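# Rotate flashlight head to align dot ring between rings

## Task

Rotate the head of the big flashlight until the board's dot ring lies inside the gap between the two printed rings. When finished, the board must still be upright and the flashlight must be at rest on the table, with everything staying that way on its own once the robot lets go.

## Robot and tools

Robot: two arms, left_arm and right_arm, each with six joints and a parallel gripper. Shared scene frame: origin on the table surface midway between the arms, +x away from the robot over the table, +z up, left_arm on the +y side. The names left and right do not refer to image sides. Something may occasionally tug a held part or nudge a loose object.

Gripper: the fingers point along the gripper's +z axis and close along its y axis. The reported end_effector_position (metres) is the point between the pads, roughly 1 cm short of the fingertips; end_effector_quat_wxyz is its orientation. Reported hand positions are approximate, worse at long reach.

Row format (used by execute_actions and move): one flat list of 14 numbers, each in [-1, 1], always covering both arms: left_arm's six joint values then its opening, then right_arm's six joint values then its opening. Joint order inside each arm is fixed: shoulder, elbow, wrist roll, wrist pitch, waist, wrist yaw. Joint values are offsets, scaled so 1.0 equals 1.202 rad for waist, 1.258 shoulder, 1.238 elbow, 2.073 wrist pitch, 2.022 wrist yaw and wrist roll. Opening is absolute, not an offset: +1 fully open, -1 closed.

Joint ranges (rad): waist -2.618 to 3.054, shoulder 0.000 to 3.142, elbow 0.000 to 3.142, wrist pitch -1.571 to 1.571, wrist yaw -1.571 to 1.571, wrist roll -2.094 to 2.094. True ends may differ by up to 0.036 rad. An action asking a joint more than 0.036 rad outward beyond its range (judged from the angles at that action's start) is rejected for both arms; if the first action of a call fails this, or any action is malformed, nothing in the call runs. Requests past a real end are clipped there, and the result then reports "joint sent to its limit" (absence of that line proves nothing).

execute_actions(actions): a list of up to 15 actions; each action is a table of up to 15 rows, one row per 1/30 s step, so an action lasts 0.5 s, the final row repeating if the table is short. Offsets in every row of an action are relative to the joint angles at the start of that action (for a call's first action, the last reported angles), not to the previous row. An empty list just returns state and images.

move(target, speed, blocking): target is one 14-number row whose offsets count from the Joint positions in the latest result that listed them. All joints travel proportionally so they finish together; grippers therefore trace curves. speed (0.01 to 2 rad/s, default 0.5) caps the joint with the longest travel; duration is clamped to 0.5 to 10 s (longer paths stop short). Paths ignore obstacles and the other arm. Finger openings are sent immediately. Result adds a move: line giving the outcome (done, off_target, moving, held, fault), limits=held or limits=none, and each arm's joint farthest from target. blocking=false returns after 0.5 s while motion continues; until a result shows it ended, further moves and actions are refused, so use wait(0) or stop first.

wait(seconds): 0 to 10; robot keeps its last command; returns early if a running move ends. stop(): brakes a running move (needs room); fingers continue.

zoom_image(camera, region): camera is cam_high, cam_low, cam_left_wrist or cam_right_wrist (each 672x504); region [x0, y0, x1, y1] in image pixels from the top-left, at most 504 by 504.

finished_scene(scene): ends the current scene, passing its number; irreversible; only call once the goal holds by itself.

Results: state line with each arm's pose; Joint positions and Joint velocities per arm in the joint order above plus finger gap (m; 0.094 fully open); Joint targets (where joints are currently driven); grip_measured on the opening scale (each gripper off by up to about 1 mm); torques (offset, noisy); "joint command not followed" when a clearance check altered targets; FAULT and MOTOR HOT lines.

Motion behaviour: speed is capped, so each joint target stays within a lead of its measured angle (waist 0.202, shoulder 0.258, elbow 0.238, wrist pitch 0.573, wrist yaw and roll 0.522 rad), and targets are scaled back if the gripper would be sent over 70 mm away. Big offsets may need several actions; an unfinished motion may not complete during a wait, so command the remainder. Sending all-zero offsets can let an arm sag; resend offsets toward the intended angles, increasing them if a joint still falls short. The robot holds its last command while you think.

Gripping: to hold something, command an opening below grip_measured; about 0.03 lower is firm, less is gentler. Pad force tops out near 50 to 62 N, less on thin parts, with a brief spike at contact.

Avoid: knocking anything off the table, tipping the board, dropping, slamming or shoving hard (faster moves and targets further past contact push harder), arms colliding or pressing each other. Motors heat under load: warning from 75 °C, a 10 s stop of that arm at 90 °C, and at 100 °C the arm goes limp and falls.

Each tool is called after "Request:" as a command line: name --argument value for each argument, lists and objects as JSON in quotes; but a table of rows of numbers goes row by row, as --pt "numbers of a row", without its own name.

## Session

Request:
execute_actions --actions '[]'

Scene clock: 0.00 s.
left_arm: end_effector_position=(+0.5472, +0.2847, +0.1367) grip_measured=+1.000 end_effector_quat_wxyz=(+0.684, +0.386, +0.586, -0.197) | right_arm: end_effector_position=(+0.2000, +0.0311, +0.1401) grip_measured=+1.000 end_effector_quat_wxyz=(+0.219, -0.248, +0.944, -0.016)
Joint names: [shoulder, elbow, wrist roll, wrist pitch, waist, wrist yaw]
Joint positions: left_arm=[2.173 0.992 0.278 1.207 0.126 1.042 0.094] | right_arm=[ 1.655  1.364  0.565 -1.01   0.922  0.354  0.094]
Joint velocities: left_arm=[0.002 0.002 0.007 0.051 0.002 0.022 0.   ] | right_arm=[-0.012 -0.032 -0.022 -0.007 -0.002 -0.051  0.   ]
Joint torques (N m, as the arm reports them, + toward a larger angle): no reading
Motor temperatures (°C, as the motors report them): left_arm=[30 29 29 26 28 28] | right_arm=[31 31 26 37 27 27]
Joint targets: left_arm=[2.162 1.000 0.275 1.206 0.126 1.041] | right_arm=[1.643 1.375 0.566 -1.008 0.922 0.365]
camera_calibration (this result's frames):
cam_left_wrist: T_world_to_cam=[[-0.677948, -0.611328, -0.408246, 0.600609], [-0.0472052, 0.590411, -0.805721, 0.00840133], [0.733593, -0.526965, -0.429126, -0.073337], [0, 0, 0, 1]] pos_world=[0.461378, 0.323563, 0.220495]
cam_right_wrist: T_world_to_cam=[[0.182798, -0.982891, 0.0225838, -0.0192401], [-0.981931, -0.18138, 0.053962, 0.220316], [-0.0489425, -0.0320399, -0.998288, 0.264551], [0, 0, 0, 1]] pos_world=[0.2328, 0.0295262, 0.252644]

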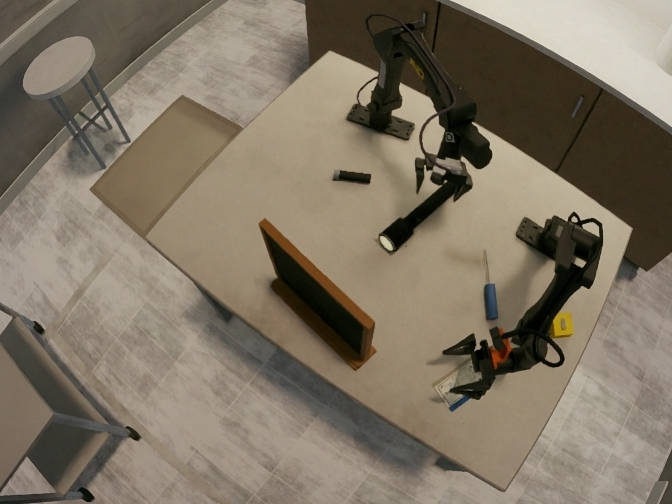

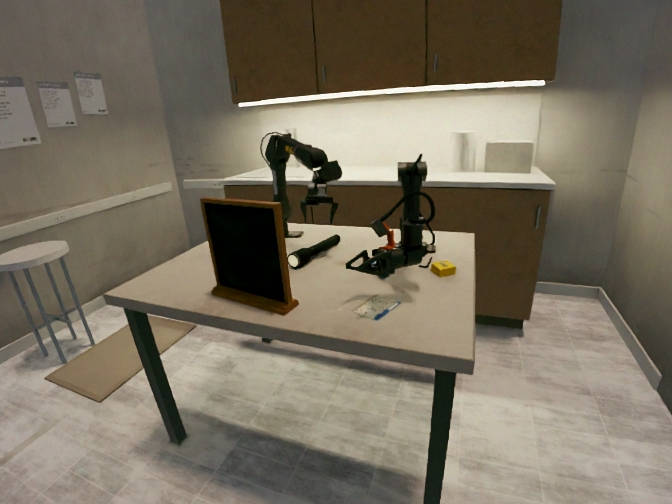

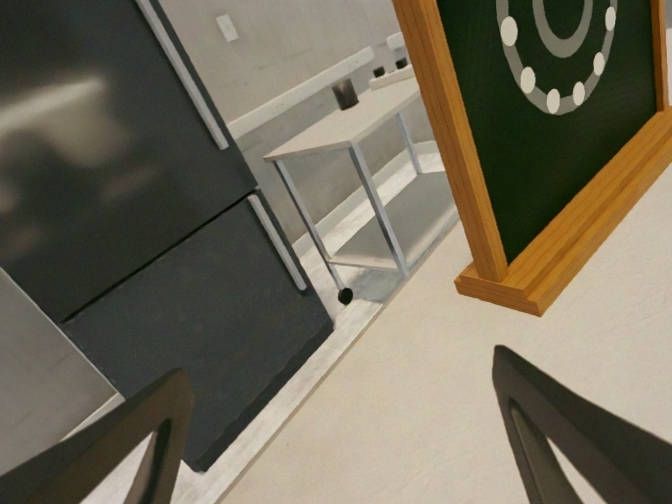

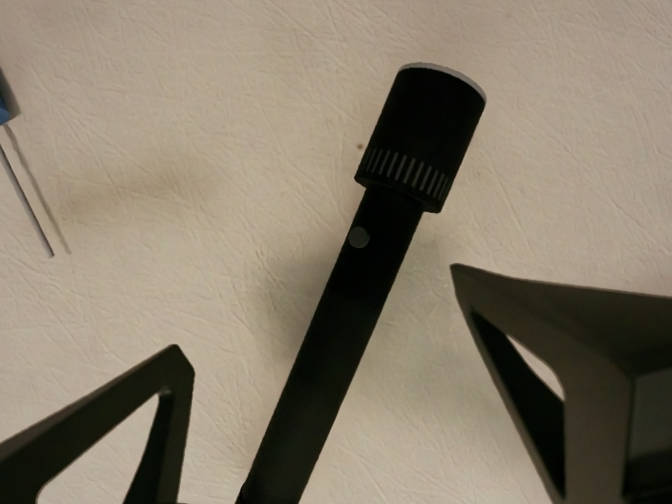

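Request:
move --target '[-0.694,-0.793,-0.335,0.05,-0.271,-0.515,1, 0.0994,0.0638,0.324,-0.101,-0.0957,-0.178,1]' --speed 1.2

Scene clock: 98.43 s.
left_arm: end_effector_position=(+0.3720, +0.3059, +0.1524) grip_measured=+1.000 end_effector_quat_wxyz=(+0.680, -0.087, +0.704, -0.186) | right_arm: end_effector_position=(+0.1599, +0.0126, +0.0964) grip_measured=+1.000 end_effector_quat_wxyz=(-0.002, +0.097, +0.995, +0.003)
Joint names: [shoulder, elbow, wrist roll, wrist pitch, waist, wrist yaw]
Joint positions: left_arm=[ 1.32   0.018 -0.391  1.295 -0.187  0.009  0.094] | right_arm=[ 1.777  1.409  1.215 -1.199  0.816 -0.006  0.094]
Joint velocities: left_arm=[-0.002  0.002 -0.007 -0.007 -0.002 -0.051  0.   ] | right_arm=[-0.007  0.002 -0.066 -0.051  0.012  0.051  0.   ]
Joint torques (N m, as the arm reports them, + toward a larger angle): left_arm=[-3.5   3.8  -0.08  2.15 -0.89 -0.1 ] | right_arm=[-7.23  9.71  0.06 -0.2  -0.65  0.03]
Motor temperatures (°C, as the motors report them): left_arm=[34 29 29 31 28 28] | right_arm=[34 34 26 34 27 27]
Joint targets: left_arm=[1.300 0.011 -0.399 1.311 -0.200 0.000] | right_arm=[1.779 1.443 1.221 -1.219 0.807 -0.006]
move: off_target (right_arm); limits=none; left_arm: farthest joint: the shoulder, 0.020 radians from its target (0.873 radians at the start); right_arm: farthest joint: the elbow, 0.034 radians from its target (0.079 radians at the start)
camera_calibration (this result's frames):
cam_left_wrist: T_world_to_cam=[[-0.117876, -0.956213, 0.267882, 0.295272], [-0.525639, -0.168789, -0.833795, 0.414748], [0.842501, -0.239094, -0.482727, -0.0473428], [0, 0, 0, 1]] pos_world=[0.2927, 0.341029, 0.243863]
cam_right_wrist: T_world_to_cam=[[-0.491598, -0.870679, 0.0157947, 0.0779564], [-0.759697, 0.437661, 0.480951, 0.0954057], [-0.425667, 0.224436, -0.876605, 0.263583], [0, 0, 0, 1]] pos_world=[0.223001, -0.0330376, 0.183941]

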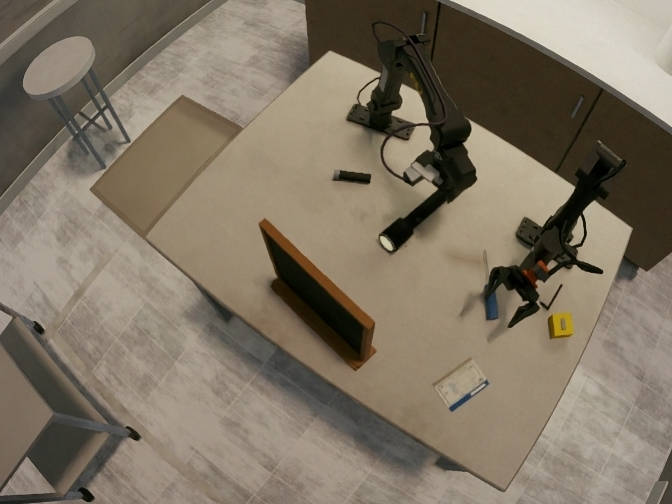

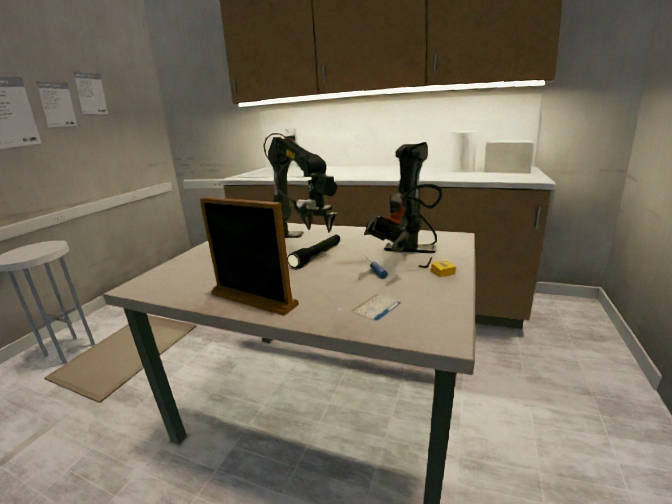

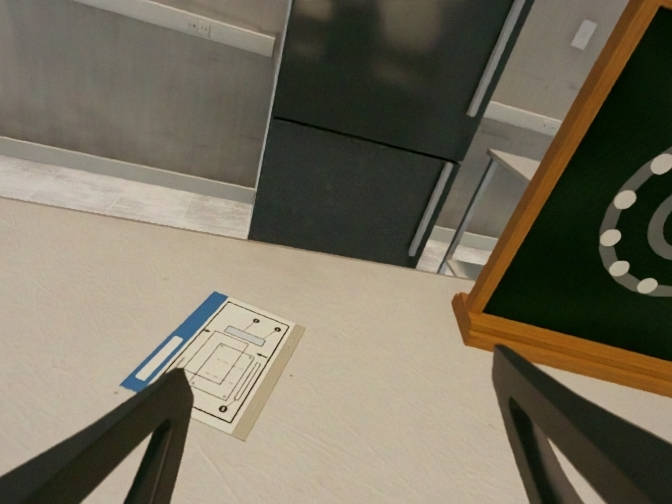

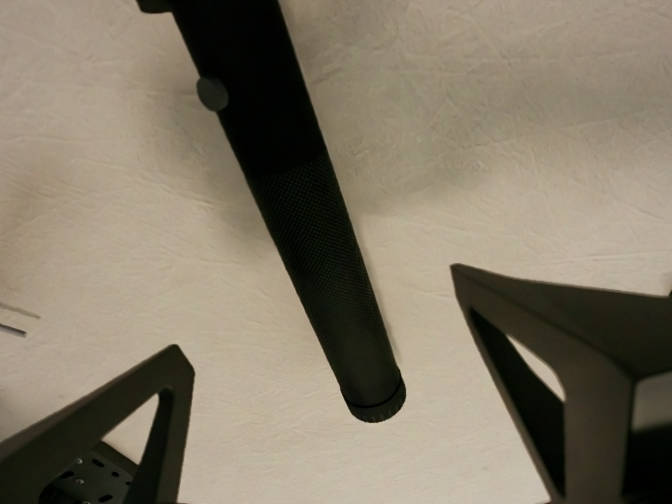

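Request:
move --target '[-0.016,-0.005,0,0.008,0,0,1, 0.057,-0.170,0,0.138,0,0,1]' --speed 0.5

Scene clock: 106.77 s.
left_arm: end_effector_position=(+0.3721, +0.3059, +0.1526) grip_measured=+1.000 end_effector_quat_wxyz=(+0.680, -0.088, +0.704, -0.186) | right_arm: end_effector_position=(+0.1601, +0.0131, +0.0253) grip_measured=+1.000 end_effector_quat_wxyz=(-0.002, +0.097, +0.995, +0.002)
Joint names: [shoulder, elbow, wrist roll, wrist pitch, waist, wrist yaw]
Joint positions: left_arm=[ 1.32   0.018 -0.391  1.296 -0.187  0.009  0.094] | right_arm=[ 1.851  1.209  1.215 -0.927  0.816 -0.006  0.094]
Joint velocities: left_arm=[ 0.017  0.007 -0.051 -0.066 -0.007  0.051  0.   ] | right_arm=[-0.017  0.002 -0.007 -0.007  0.007  0.022  0.   ]
Joint torques (N m, as the arm reports them, + toward a larger angle): left_arm=[-3.42  3.73 -0.01  2.14  0.08  0.03] | right_arm=[-7.88  5.45  0.02  0.19  0.05  0.01]
Motor temperatures (°C, as the motors report them): left_arm=[33 29 29 32 28 28] | right_arm=[34 35 26 34 27 27]
Joint targets: left_arm=[1.300 0.012 -0.391 1.312 -0.187 0.009] | right_arm=[1.849 1.198 1.215 -0.913 0.816 -0.006]
move: done; limits=none; left_arm: farthest joint: the shoulder, 0.020 radians from its target (0.020 radians at the start); right_arm: farthest joint: the wrist pitch, 0.014 radians from its target (0.286 radians at the start)
camera_calibration (this result's frames):
cam_left_wrist: T_world_to_cam=[[-0.117697, -0.956131, 0.268257, 0.295138], [-0.524989, -0.169389, -0.834082, 0.414909], [0.842932, -0.239001, -0.482022, -0.0475407], [0, 0, 0, 1]] pos_world=[0.292633, 0.341109, 0.24398]
cam_right_wrist: T_world_to_cam=[[-0.491582, -0.870667, 0.0169247, 0.079621], [-0.759253, 0.438034, 0.481312, 0.129448], [-0.426476, 0.223754, -0.876386, 0.201414], [0, 0, 0, 1]] pos_world=[0.223323, -0.0324466, 0.112864]

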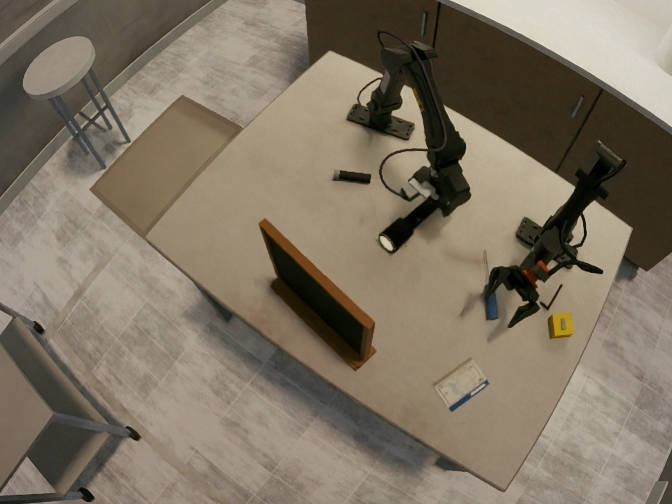

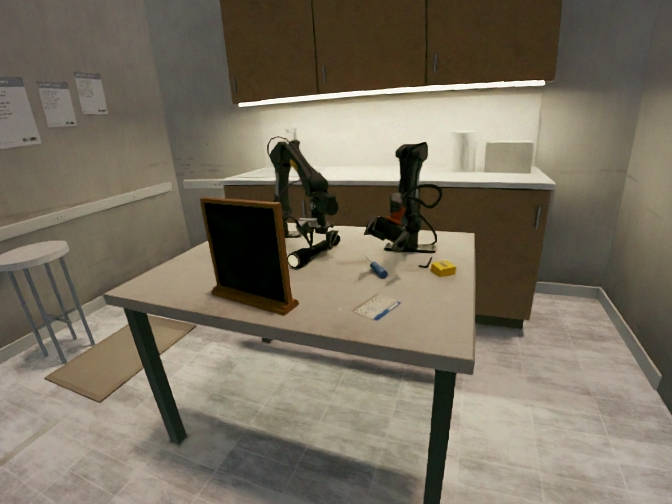

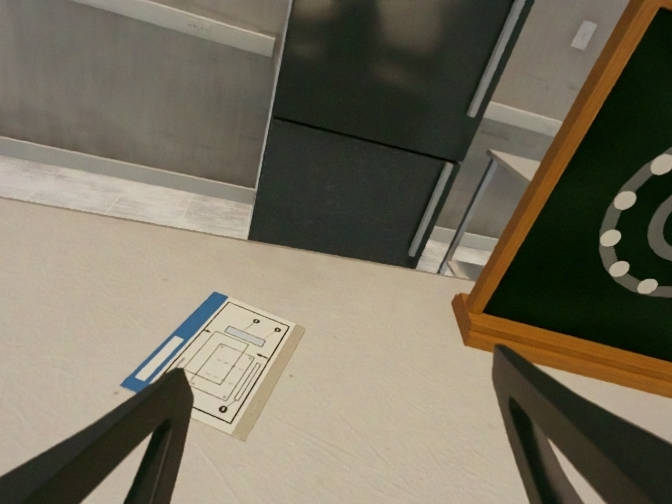

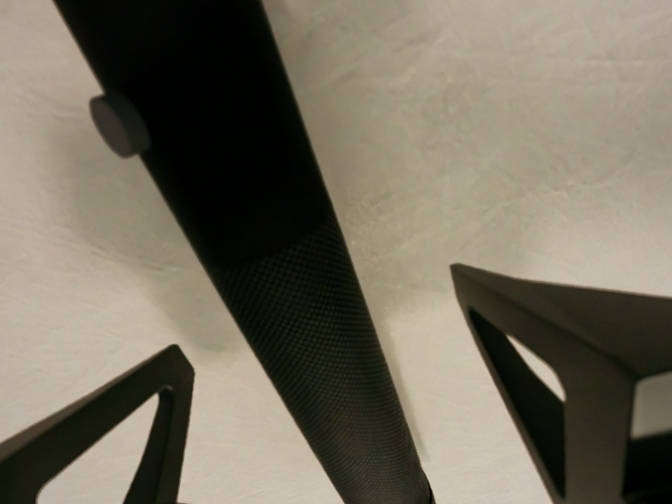

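Request:
execute_actions --actions '[[[-0.016,-0.005,0,0.008,0,0,1, -0.002,-0.009,0,0.007,0,0,0.6],[-0.016,-0.005,0,0.008,0,0,1, -0.002,-0.009,0,0.007,0,0,0.3],[-0.016,-0.005,0,0.008,0,0,1, -0.002,-0.009,0,0.007,0,0,0.1],[-0.016,-0.005,0,0.008,0,0,1, -0.002,-0.009,0,0.007,0,0,0.0],[-0.016,-0.005,0,0.008,0,0,1, -0.002,-0.009,0,0.007,0,0,-0.05],[-0.016,-0.005,0,0.008,0,0,1, -0.002,-0.009,0,0.007,0,0,-0.1]],[[-0.016,-0.005,0,0.008,0,0,1, -0.002,-0.009,0,0.007,0,0,-0.13],[-0.016,-0.005,0,0.008,0,0,1, -0.002,-0.009,0,0.007,0,0,-0.15],[-0.016,-0.005,0,0.008,0,0,1, -0.002,-0.009,0,0.007,0,0,-0.17],[-0.016,-0.005,0,0.008,0,0,1, -0.002,-0.009,0,0.007,0,0,-0.19],[-0.016,-0.005,0,0.008,0,0,1, -0.002,-0.009,0,0.007,0,0,-0.21],[-0.016,-0.005,0,0.008,0,0,1, -0.002,-0.009,0,0.007,0,0,-0.22],[-0.016,-0.005,0,0.008,0,0,1, -0.002,-0.009,0,0.007,0,0,-0.23],[-0.016,-0.005,0,0.008,0,0,1, -0.002,-0.009,0,0.007,0,0,-0.24],[-0.016,-0.005,0,0.008,0,0,1, -0.002,-0.009,0,0.007,0,0,-0.25],[-0.016,-0.005,0,0.008,0,0,1, -0.002,-0.009,0,0.007,0,0,-0.26]]]'

Scene clock: 116.47 s.
left_arm: end_effector_position=(+0.3721, +0.3059, +0.1529) grip_measured=+1.000 end_effector_quat_wxyz=(+0.680, -0.088, +0.703, -0.186) | right_arm: end_effector_position=(+0.1603, +0.0137, +0.0253) grip_measured=-0.205 end_effector_quat_wxyz=(-0.002, +0.097, +0.995, +0.004)
Joint names: [shoulder, elbow, wrist roll, wrist pitch, waist, wrist yaw]
Joint positions: left_arm=[ 1.32   0.018 -0.391  1.297 -0.187  0.009  0.094] | right_arm=[ 1.851  1.209  1.215 -0.924  0.816 -0.007  0.037]
Joint velocities: left_arm=[ 0.002  0.012 -0.022  0.022  0.002  0.007  0.   ] | right_arm=[-0.012 -0.007  0.007 -0.007 -0.002 -0.051 -0.001]
Joint torques (N m, as the arm reports them, + toward a larger angle): left_arm=[-3.43  3.78 -0.01  2.14 -0.03 -0.01] | right_arm=[-7.84  5.39  0.02  0.22  0.17  0.02]
Motor temperatures (°C, as the motors report them): left_arm=[32 29 29 33 28 28] | right_arm=[34 34 26 33 27 27]
Joint targets: left_arm=[1.300 0.012 -0.391 1.313 -0.187 0.009] | right_arm=[1.848 1.198 1.215 -0.910 0.816 -0.006]
camera_calibration (this result's frames):
cam_left_wrist: T_world_to_cam=[[-0.118001, -0.956089, 0.26827, 0.29516], [-0.524043, -0.169518, -0.834651, 0.414921], [0.843478, -0.239075, -0.481029, -0.0477374], [0, 0, 0, 1]] pos_world=[0.292531, 0.341123, 0.244169]
cam_right_wrist: T_world_to_cam=[[-0.491595, -0.870701, 0.014624, 0.0802528], [-0.759673, 0.436997, 0.481592, 0.129475], [-0.425714, 0.225639, -0.876273, 0.201251], [0, 0, 0, 1]] pos_world=[0.223486, -0.032114, 0.112823]

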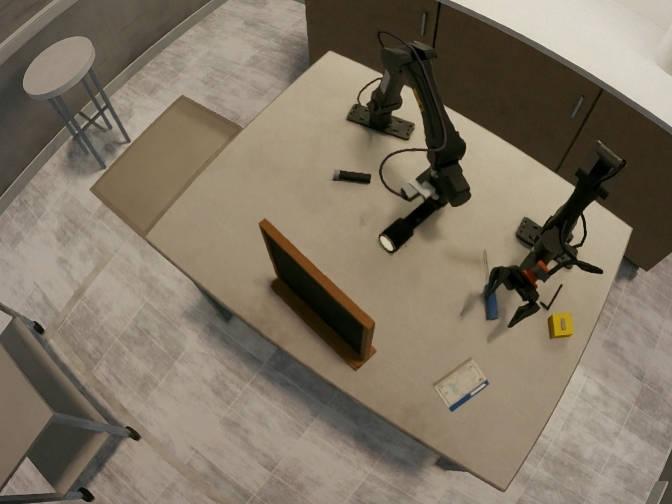

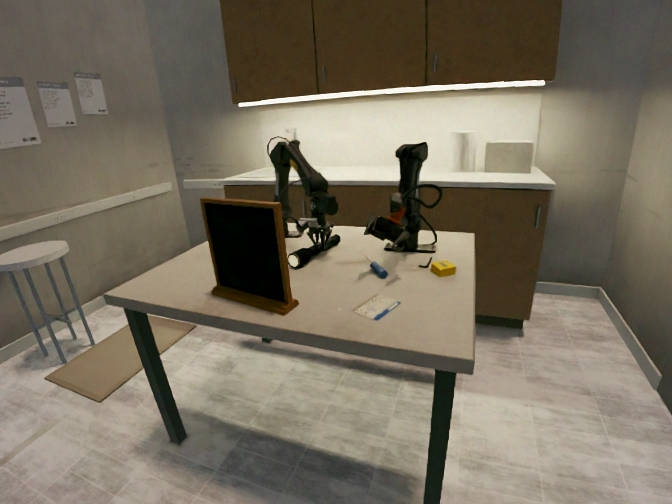

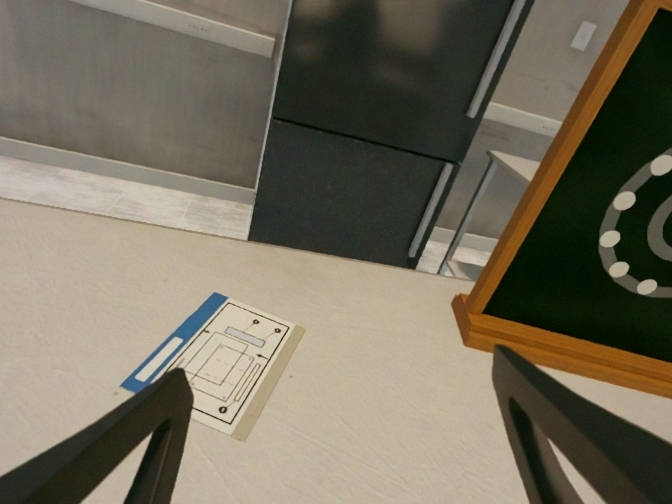

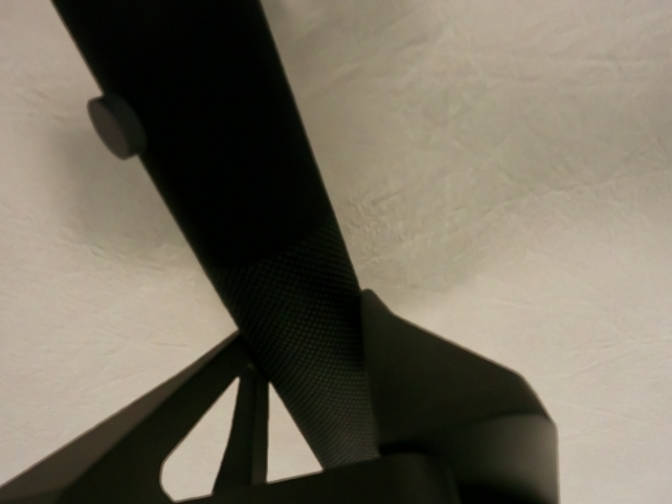

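Request:
move --target '[-0.016,-0.005,0,0.008,0,0,1, -0.038,0.360,-0.497,-0.213,-0.143,0.003,-0.26]' --speed 1.0

Scene clock: 130.47 s.
left_arm: end_effector_position=(+0.3721, +0.3059, +0.1530) grip_measured=+1.000 end_effector_quat_wxyz=(+0.681, -0.088, +0.703, -0.186) | right_arm: end_effector_position=(+0.2115, -0.0093, +0.1203) grip_measured=-0.205 end_effector_quat_wxyz=(-0.017, -0.314, +0.949, -0.006)
Joint names: [shoulder, elbow, wrist roll, wrist pitch, waist, wrist yaw]
Joint positions: left_arm=[ 1.32   0.018 -0.391  1.298 -0.187  0.009  0.094] | right_arm=[ 1.855  1.601  0.216 -1.351  0.65  -0.007  0.037]
Joint velocities: left_arm=[-0.007  0.002  0.007  0.007  0.002 -0.051  0.   ] | right_arm=[-0.002 -0.017  0.007  0.022  0.002  0.007  0.   ]
Joint torques (N m, as the arm reports them, + toward a larger angle): left_arm=[-3.46  3.71  0.01  2.14  0.08 -0.01] | right_arm=[-12.05  11.24  -0.02  -0.22  -0.45   0.1 ]
Motor temperatures (°C, as the motors report them): left_arm=[32 29 29 33 28 28] | right_arm=[35 34 25 33 27 27]
Joint targets: left_arm=[1.300 0.012 -0.391 1.314 -0.187 0.009] | right_arm=[1.803 1.654 0.210 -1.366 0.644 -0.000]
move: off_target (right_arm); limits=none; left_arm: farthest joint: the shoulder, 0.020 radians from its target (0.020 radians at the start); right_arm: farthest joint: the elbow, 0.054 radians from its target (0.446 radians at the start)
camera_calibration (this result's frames):
cam_left_wrist: T_world_to_cam=[[-0.118204, -0.956062, 0.268279, 0.295174], [-0.523412, -0.169604, -0.83503, 0.414929], [0.843841, -0.239125, -0.480366, -0.0478685], [0, 0, 0, 1]] pos_world=[0.292463, 0.341132, 0.244295]
cam_right_wrist: T_world_to_cam=[[0.31454, -0.948748, 0.0306856, -0.0891224], [-0.824139, -0.256902, 0.504773, 0.13705], [-0.471019, -0.18406, -0.862707, 0.315619], [0, 0, 0, 1]] pos_world=[0.289644, 0.00874677, 0.205842]

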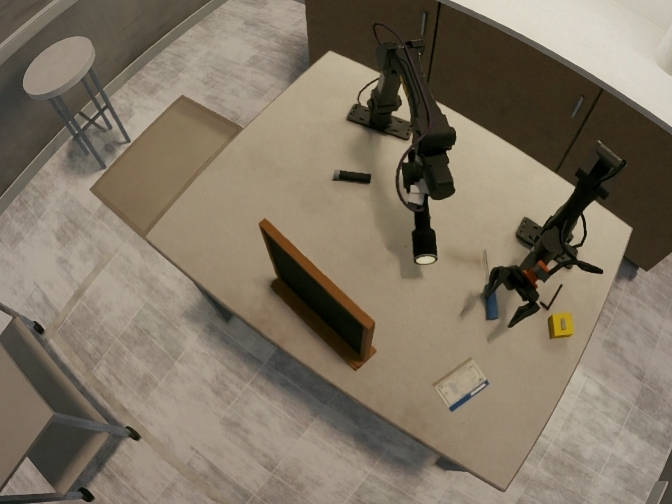

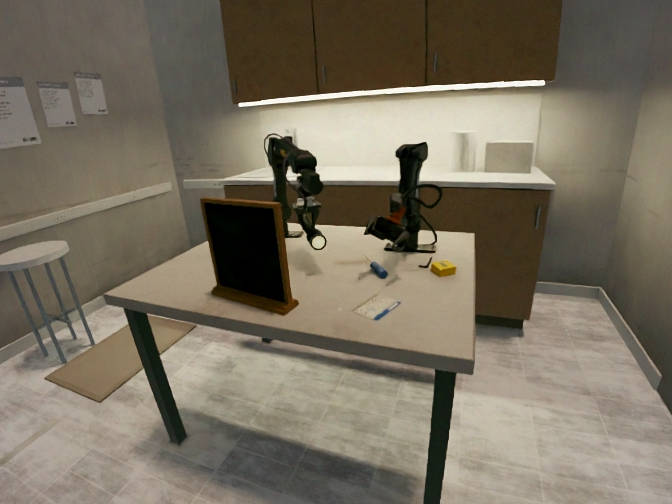

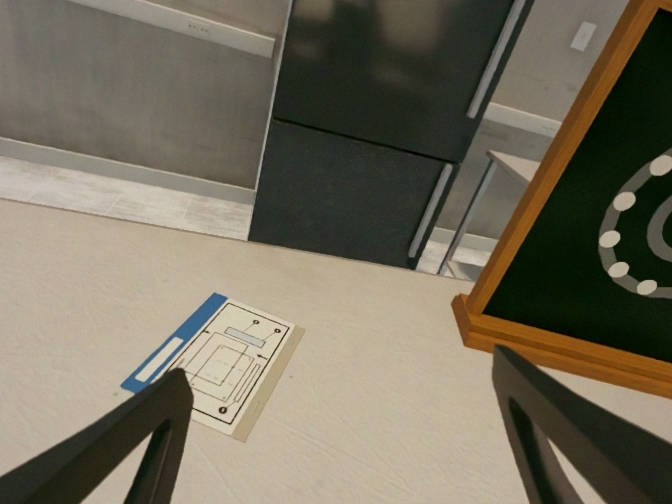

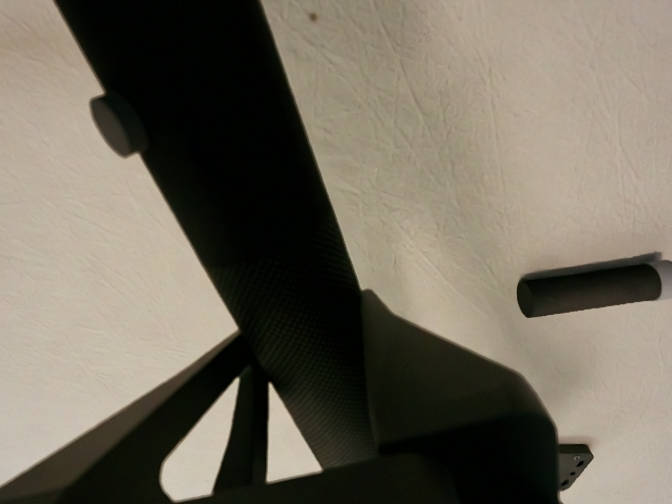

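Request:
move --target '[-0.016,-0.005,0,0.008,-0.25,0,1, 0.095,0.303,-0.987,-0.073,-0.426,0.003,-0.26]' --speed 1.5

Scene clock: 143.67 s.
left_arm: end_effector_position=(+0.3461, +0.2159, +0.1532) grip_measured=+1.000 end_effector_quat_wxyz=(+0.647, +0.014, +0.708, -0.282) | right_arm: end_effector_position=(+0.3512, -0.1380, +0.1483) grip_measured=-0.205 end_effector_quat_wxyz=(+0.003, +0.872, -0.490, +0.006)
Joint names: [shoulder, elbow, wrist roll, wrist pitch, waist, wrist yaw]
Joint positions: left_arm=[ 1.32   0.018 -0.391  1.299 -0.476  0.009  0.094] | right_arm=[ 2.006  1.92  -1.774 -1.481  0.139  0.012  0.037]
Joint velocities: left_arm=[-0.002 -0.012  0.051  0.022  0.012 -0.022  0.   ] | right_arm=[ 0.007 -0.017  0.037  0.007  0.007 -0.037  0.   ]
Joint torques (N m, as the arm reports them, + toward a larger angle): left_arm=[-3.43  3.78 -0.01  2.16 -0.82  0.  ] | right_arm=[-11.7   11.61  -0.02  -0.22   0.03  -0.11]
Motor temperatures (°C, as the motors report them): left_arm=[31 29 29 34 28 28] | right_arm=[37 36 25 32 27 27]
Joint targets: left_arm=[1.300 0.012 -0.391 1.314 -0.488 0.009] | right_arm=[1.974 1.976 -1.780 -1.503 0.138 -0.001]
move: off_target (right_arm); limits=none; left_arm: farthest joint: the shoulder, 0.020 radians from its target (0.020 radians at the start); right_arm: farthest joint: the elbow, 0.056 radians from its target (0.375 radians at the start)
camera_calibration (this result's frames):
cam_left_wrist: T_world_to_cam=[[-0.385427, -0.882875, 0.268288, 0.282686], [-0.549452, -0.0139953, -0.835408, 0.361707], [0.741315, -0.4694, -0.479704, 0.0377093], [0, 0, 0, 1]] pos_world=[0.279741, 0.272339, 0.244421]
cam_right_wrist: T_world_to_cam=[[0.973946, 0.225431, 0.0247002, -0.324704], [0.185345, -0.854022, 0.4861, -0.229201], [0.130677, -0.468857, -0.873554, 0.132891], [0, 0, 0, 1]] pos_world=[0.34136, -0.060238, 0.235522]

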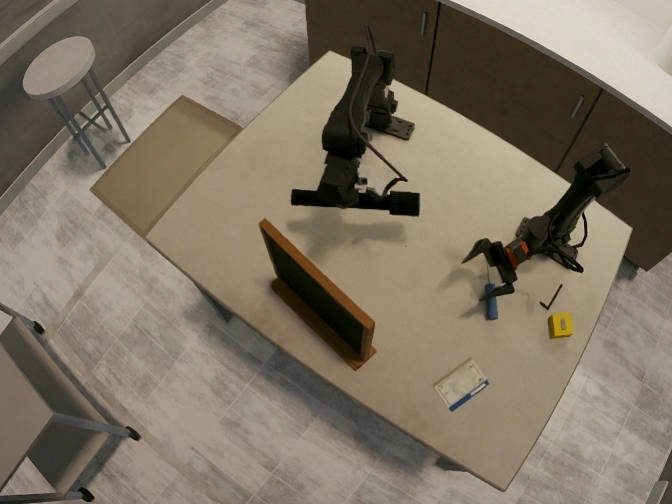

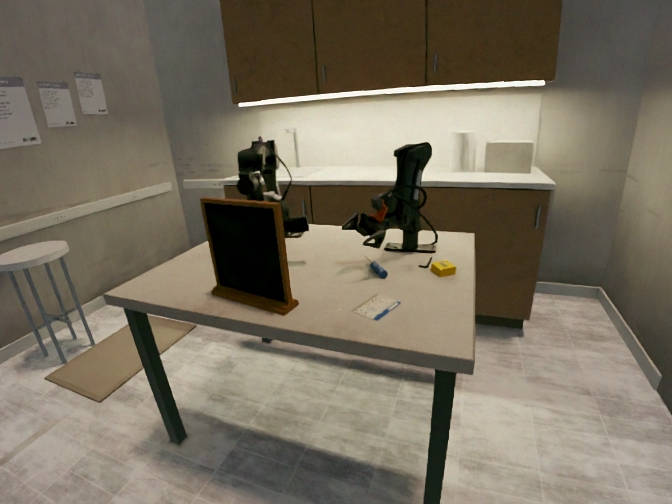

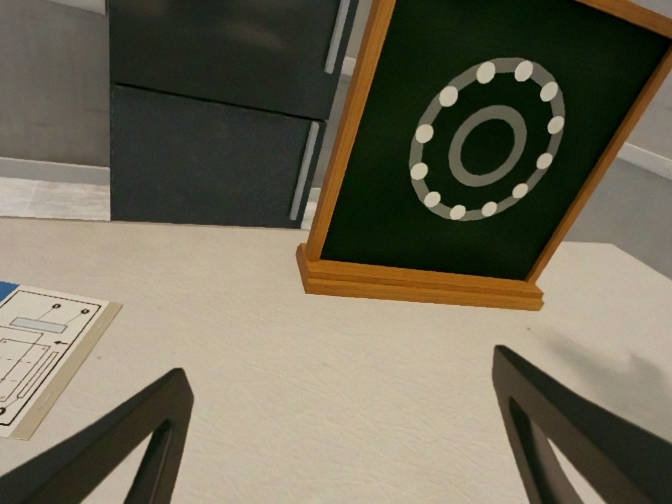

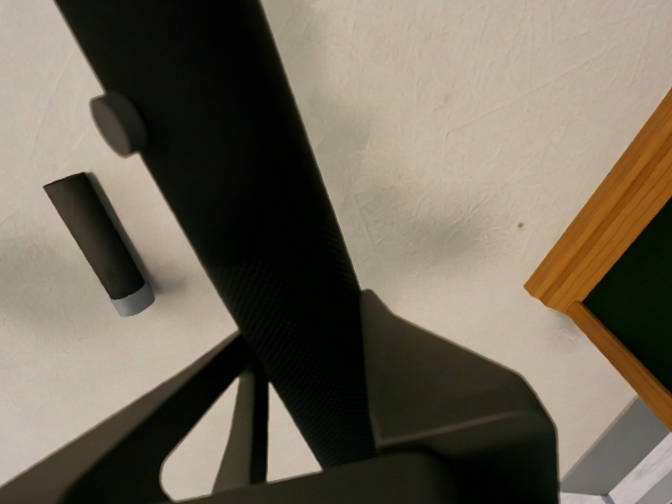

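Request:
move --target '[-0.016,-0.005,0,0.008,-0.507,0,1, -0.025,0.045,-0.003,-0.010,0,-0.006,-0.26]' --speed 1.0

Scene clock: 151.50 s.
left_arm: end_effector_position=(+0.2188, +0.0720, +0.1533) grip_measured=+1.000 end_effector_quat_wxyz=(+0.535, +0.223, +0.672, -0.461) | right_arm: end_effector_position=(+0.3521, -0.1381, +0.1354) grip_measured=-0.205 end_effector_quat_wxyz=(+0.017, +0.872, -0.489, -0.005)
Joint names: [shoulder, elbow, wrist roll, wrist pitch, waist, wrist yaw]
Joint positions: left_arm=[ 1.32   0.018 -0.391  1.299 -1.073  0.009  0.094] | right_arm=[ 2.042  1.92  -1.775 -1.481  0.139  0.014  0.037]
Joint velocities: left_arm=[ 0.012  0.012  0.022  0.037 -0.007 -0.051  0.   ] | right_arm=[-0.017 -0.012 -0.007 -0.037  0.007 -0.022 -0.001]
Joint torques (N m, as the arm reports them, + toward a larger angle): left_arm=[-3.43  3.75  0.01  2.17 -0.81 -0.02] | right_arm=[-14.79  11.58  -0.03  -0.29   0.06  -0.12]
Motor temperatures (°C, as the motors report them): left_arm=[31 29 29 34 28 28] | right_arm=[38 36 25 32 27 27]
Joint targets: left_arm=[1.300 0.012 -0.391 1.315 -1.085 0.008] | right_arm=[1.974 1.976 -1.780 -1.502 0.139 0.000]
move: off_target (right_arm); limits=none; left_arm: farthest joint: the shoulder, 0.020 radians from its target (0.020 radians at the start); right_arm: farthest joint: the shoulder, 0.067 radians from its target (0.031 radians at the start)
camera_calibration (this result's frames):
cam_left_wrist: T_world_to_cam=[[-0.815918, -0.512148, 0.268295, 0.174092], [-0.461657, 0.297744, -0.835596, 0.248215], [0.348065, -0.805638, -0.479372, 0.174778], [0, 0, 0, 1]] pos_world=[0.195801, 0.156064, 0.244483]
cam_right_wrist: T_world_to_cam=[[0.973998, 0.226306, -0.0106603, -0.320363], [0.202158, -0.846903, 0.49182, -0.22887], [0.102273, -0.481187, -0.870632, 0.129299], [0, 0, 0, 1]] pos_world=[0.345077, -0.0591139, 0.221719]

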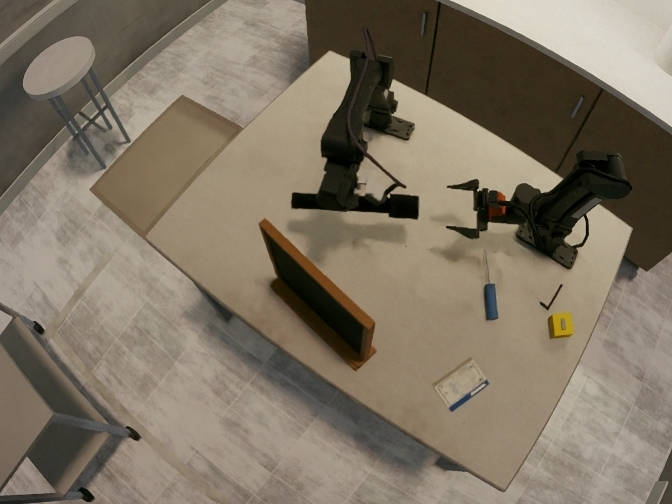

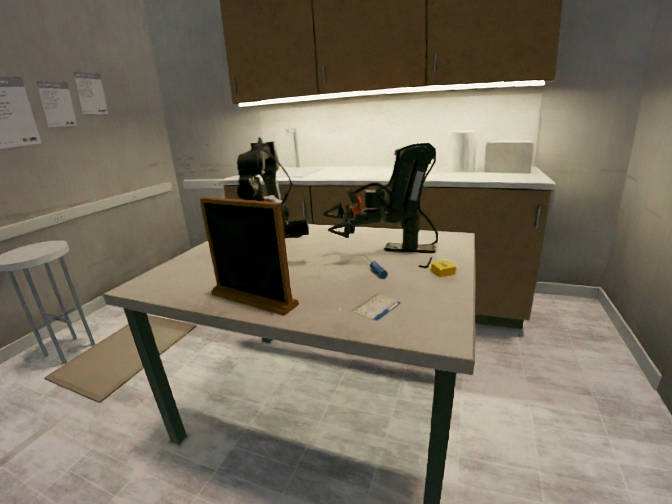

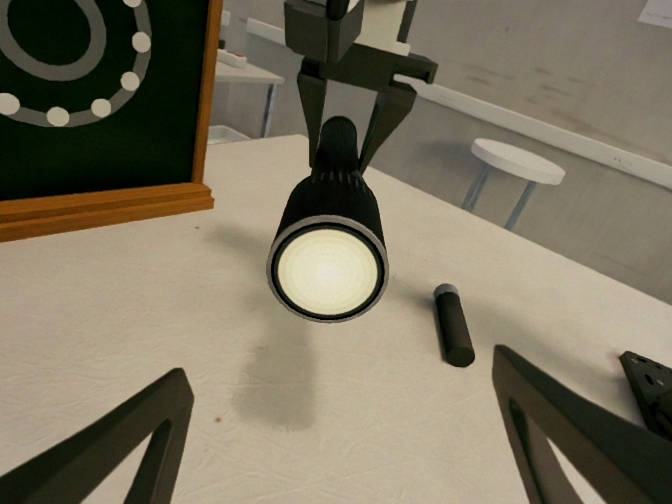

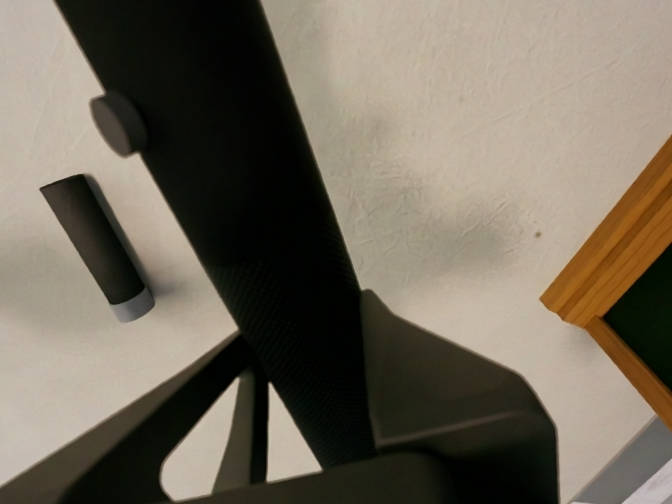

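Request:
execute_actions --actions '[[[0.0,0.005,0,0.010,-0.008,0,1,-0.054,0.045,-0.002,-0.010,0,-0.007,-0.26],[0.015,0.015,0,0.014,-0.008,0,1,-0.054,0.045,-0.002,-0.010,0,-0.007,-0.26],[0.04,0.03,0,0.02,-0.008,0,1,-0.054,0.045,-0.002,-0.010,0,-0.007,-0.26],[0.07,0.05,0,0.028,-0.008,0,1,-0.054,0.045,-0.002,-0.010,0,-0.007,-0.26],[0.105,0.072,0,0.037,-0.008,0,1,-0.054,0.045,-0.002,-0.010,0,-0.007,-0.26],[0.14,0.094,0,0.046,-0.008,0,1,-0.054,0.045,-0.002,-0.010,0,-0.007,-0.26],[0.175,0.116,0,0.055,-0.008,0,1,-0.054,0.045,-0.002,-0.010,0,-0.007,-0.26],[0.21,0.138,0,0.063,-0.008,0,1,-0.054,0.045,-0.002,-0.010,0,-0.007,-0.26],[0.243,0.158,0,0.071,-0.008,0,1,-0.054,0.045,-0.002,-0.010,0,-0.007,-0.26],[0.272,0.177,0,0.078,-0.008,0,1,-0.054,0.045,-0.002,-0.010,0,-0.007,-0.26],[0.295,0.192,0,0.083,-0.008,0,1,-0.054,0.045,-0.002,-0.010,0,-0.007,-0.26],[0.31,0.202,0,0.087,-0.008,0,1,-0.054,0.045,-0.002,-0.010,0,-0.007,-0.26],[0.316,0.206,0,0.088,-0.008,0,1,-0.054,0.045,-0.002,-0.010,0,-0.007,-0.26]]]'

Request:
wait --seconds 0.3

Scene clock: 179.30 s.
left_arm: end_effector_position=(+0.2534, +0.0157, +0.1360) grip_measured=+1.000 end_effector_quat_wxyz=(+0.528, +0.225, +0.681, -0.455) | right_arm: end_effector_position=(+0.3521, -0.1381, +0.1354) grip_measured=-0.205 end_effector_quat_wxyz=(+0.017, +0.872, -0.489, -0.005)
Joint names: [shoulder, elbow, wrist roll, wrist pitch, waist, wrist yaw]
Joint positions: left_arm=[ 1.711  0.25  -0.391  1.432 -1.073  0.009  0.094] | right_arm=[ 2.042  1.92  -1.775 -1.481  0.139  0.014  0.037]
Joint velocities: left_arm=[ 0.168  0.051 -0.022  0.125 -0.007  0.007  0.   ] | right_arm=[-0.002 -0.017  0.037 -0.037  0.002  0.037 -0.001]
Joint torques (N m, as the arm reports them, + toward a larger angle): left_arm=[-4.72  4.7   0.    2.32 -0.75 -0.01] | right_arm=[-14.81  11.49  -0.03  -0.31   0.09  -0.14]
Motor temperatures (°C, as the motors report them): left_arm=[31 29 29 35 28 28] | right_arm=[43 38 25 31 27 27]
Joint targets: left_arm=[1.717 0.273 -0.391 1.481 -1.083 0.009] | right_arm=[1.974 1.976 -1.779 -1.502 0.139 0.000]
camera_calibration (this result's frames):
cam_left_wrist: T_world_to_cam=[[-0.812339, -0.517991, 0.267938, 0.177277], [-0.472727, 0.315816, -0.822672, 0.267205], [0.341518, -0.79495, -0.501419, 0.113574], [0, 0, 0, 1]] pos_world=[0.231536, 0.097726, 0.229271]
cam_right_wrist: T_world_to_cam=[[0.973998, 0.226306, -0.0106603, -0.320363], [0.202158, -0.846903, 0.49182, -0.22887], [0.102273, -0.481187, -0.870632, 0.129299], [0, 0, 0, 1]] pos_world=[0.345077, -0.0591139, 0.221719]

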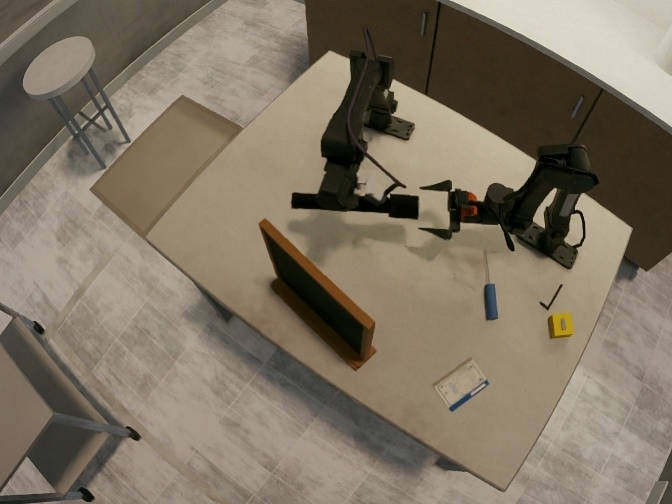

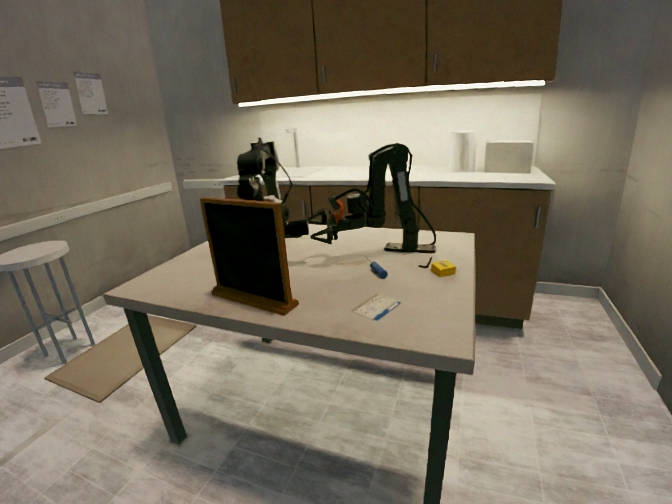

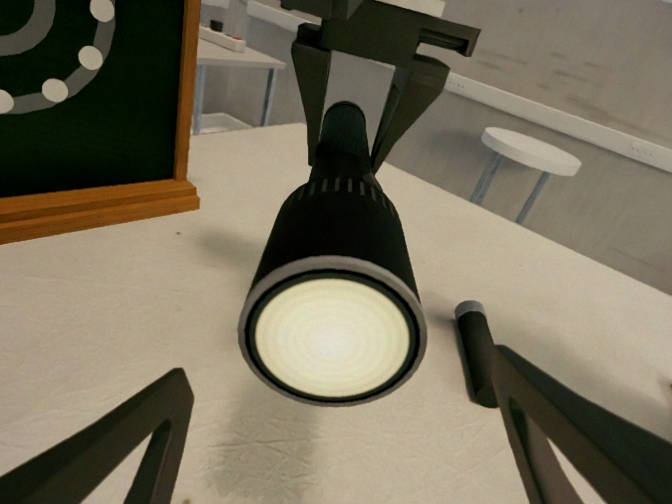

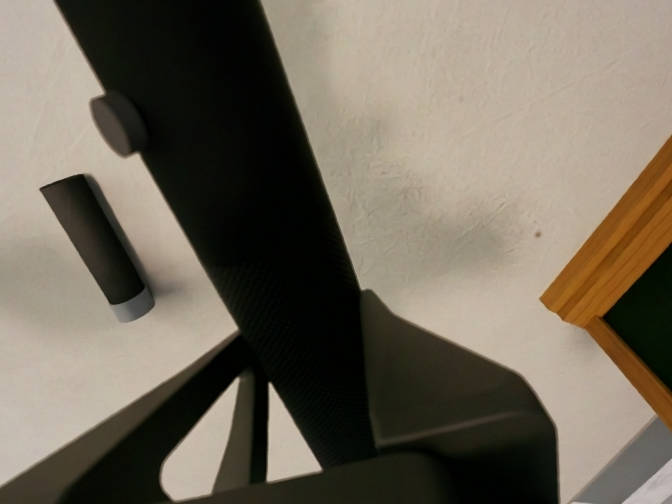

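Scene clock: 179.60 s.
left_arm: end_effector_position=(+0.2535, +0.0155, +0.1424) grip_measured=+1.000 end_effector_quat_wxyz=(+0.535, +0.222, +0.672, -0.461) | right_arm: end_effector_position=(+0.3521, -0.1381, +0.1354) grip_measured=-0.205 end_effector_quat_wxyz=(+0.017, +0.872, -0.489, -0.005)
Joint names: [shoulder, elbow, wrist roll, wrist pitch, waist, wrist yaw]
Joint positions: left_arm=[ 1.714  0.251 -0.391  1.461 -1.073  0.009  0.094] | right_arm=[ 2.042  1.92  -1.775 -1.481  0.139  0.014  0.037]
Joint velocities: left_arm=[-0.027  0.002  0.007  0.037 -0.012 -0.007  0.   ] | right_arm=[-0.012 -0.007 -0.081  0.066  0.012 -0.051  0.   ]
Joint torques (N m, as the arm reports them, + toward a larger angle): left_arm=[-4.23  4.98 -0.01  2.14 -0.65 -0.01] | right_arm=[-14.84  11.57  -0.01  -0.29  -0.02  -0.15]
Motor temperatures (°C, as the motors report them): left_arm=[31 29 29 35 28 28] | right_arm=[43 38 25 31 27 27]
Joint targets: left_arm=[1.717 0.273 -0.391 1.481 -1.083 0.009] | right_arm=[1.974 1.976 -1.779 -1.502 0.139 0.000]
wait: 0.30 s; no rest
camera_calibration (this result's frames):
cam_left_wrist: T_world_to_cam=[[-0.816132, -0.511798, 0.26831, 0.17636], [-0.460991, 0.296657, -0.83635, 0.271905], [0.348447, -0.806261, -0.478046, 0.111667], [0, 0, 0, 1]] pos_world=[0.230369, 0.0996312, 0.23347]
cam_right_wrist: T_world_to_cam=[[0.973998, 0.226306, -0.0106603, -0.320363], [0.202158, -0.846903, 0.49182, -0.22887], [0.102273, -0.481187, -0.870632, 0.129299], [0, 0, 0, 1]] pos_world=[0.345077, -0.0591139, 0.221719]

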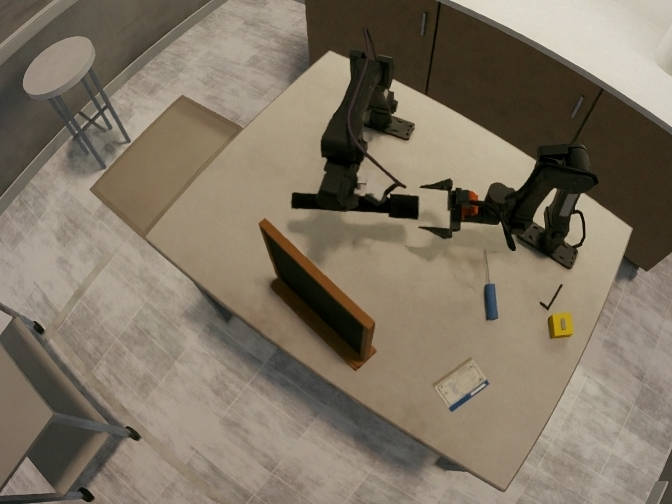

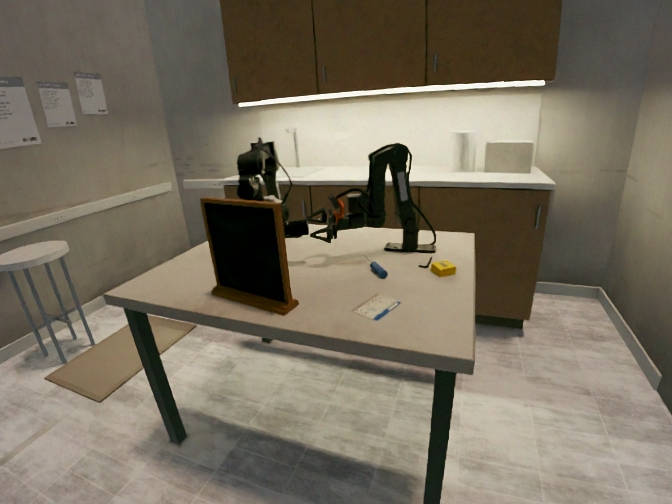

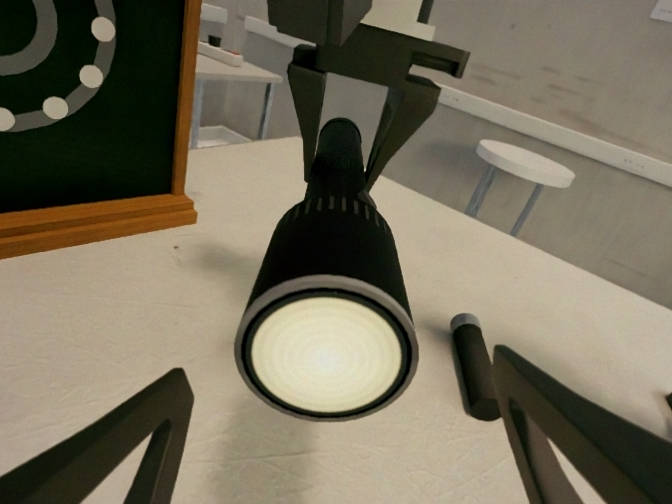

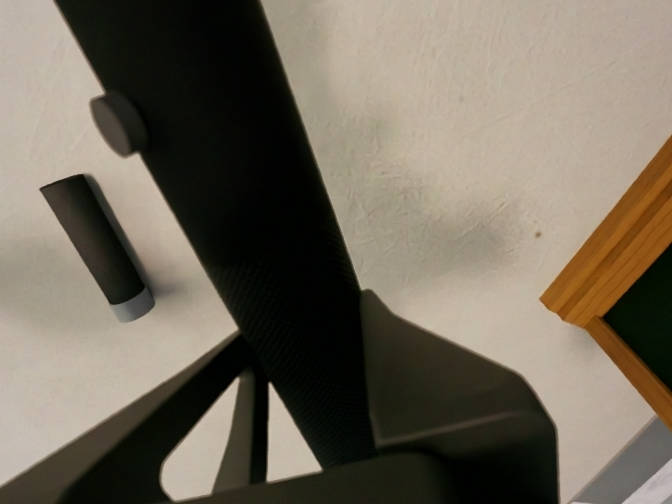

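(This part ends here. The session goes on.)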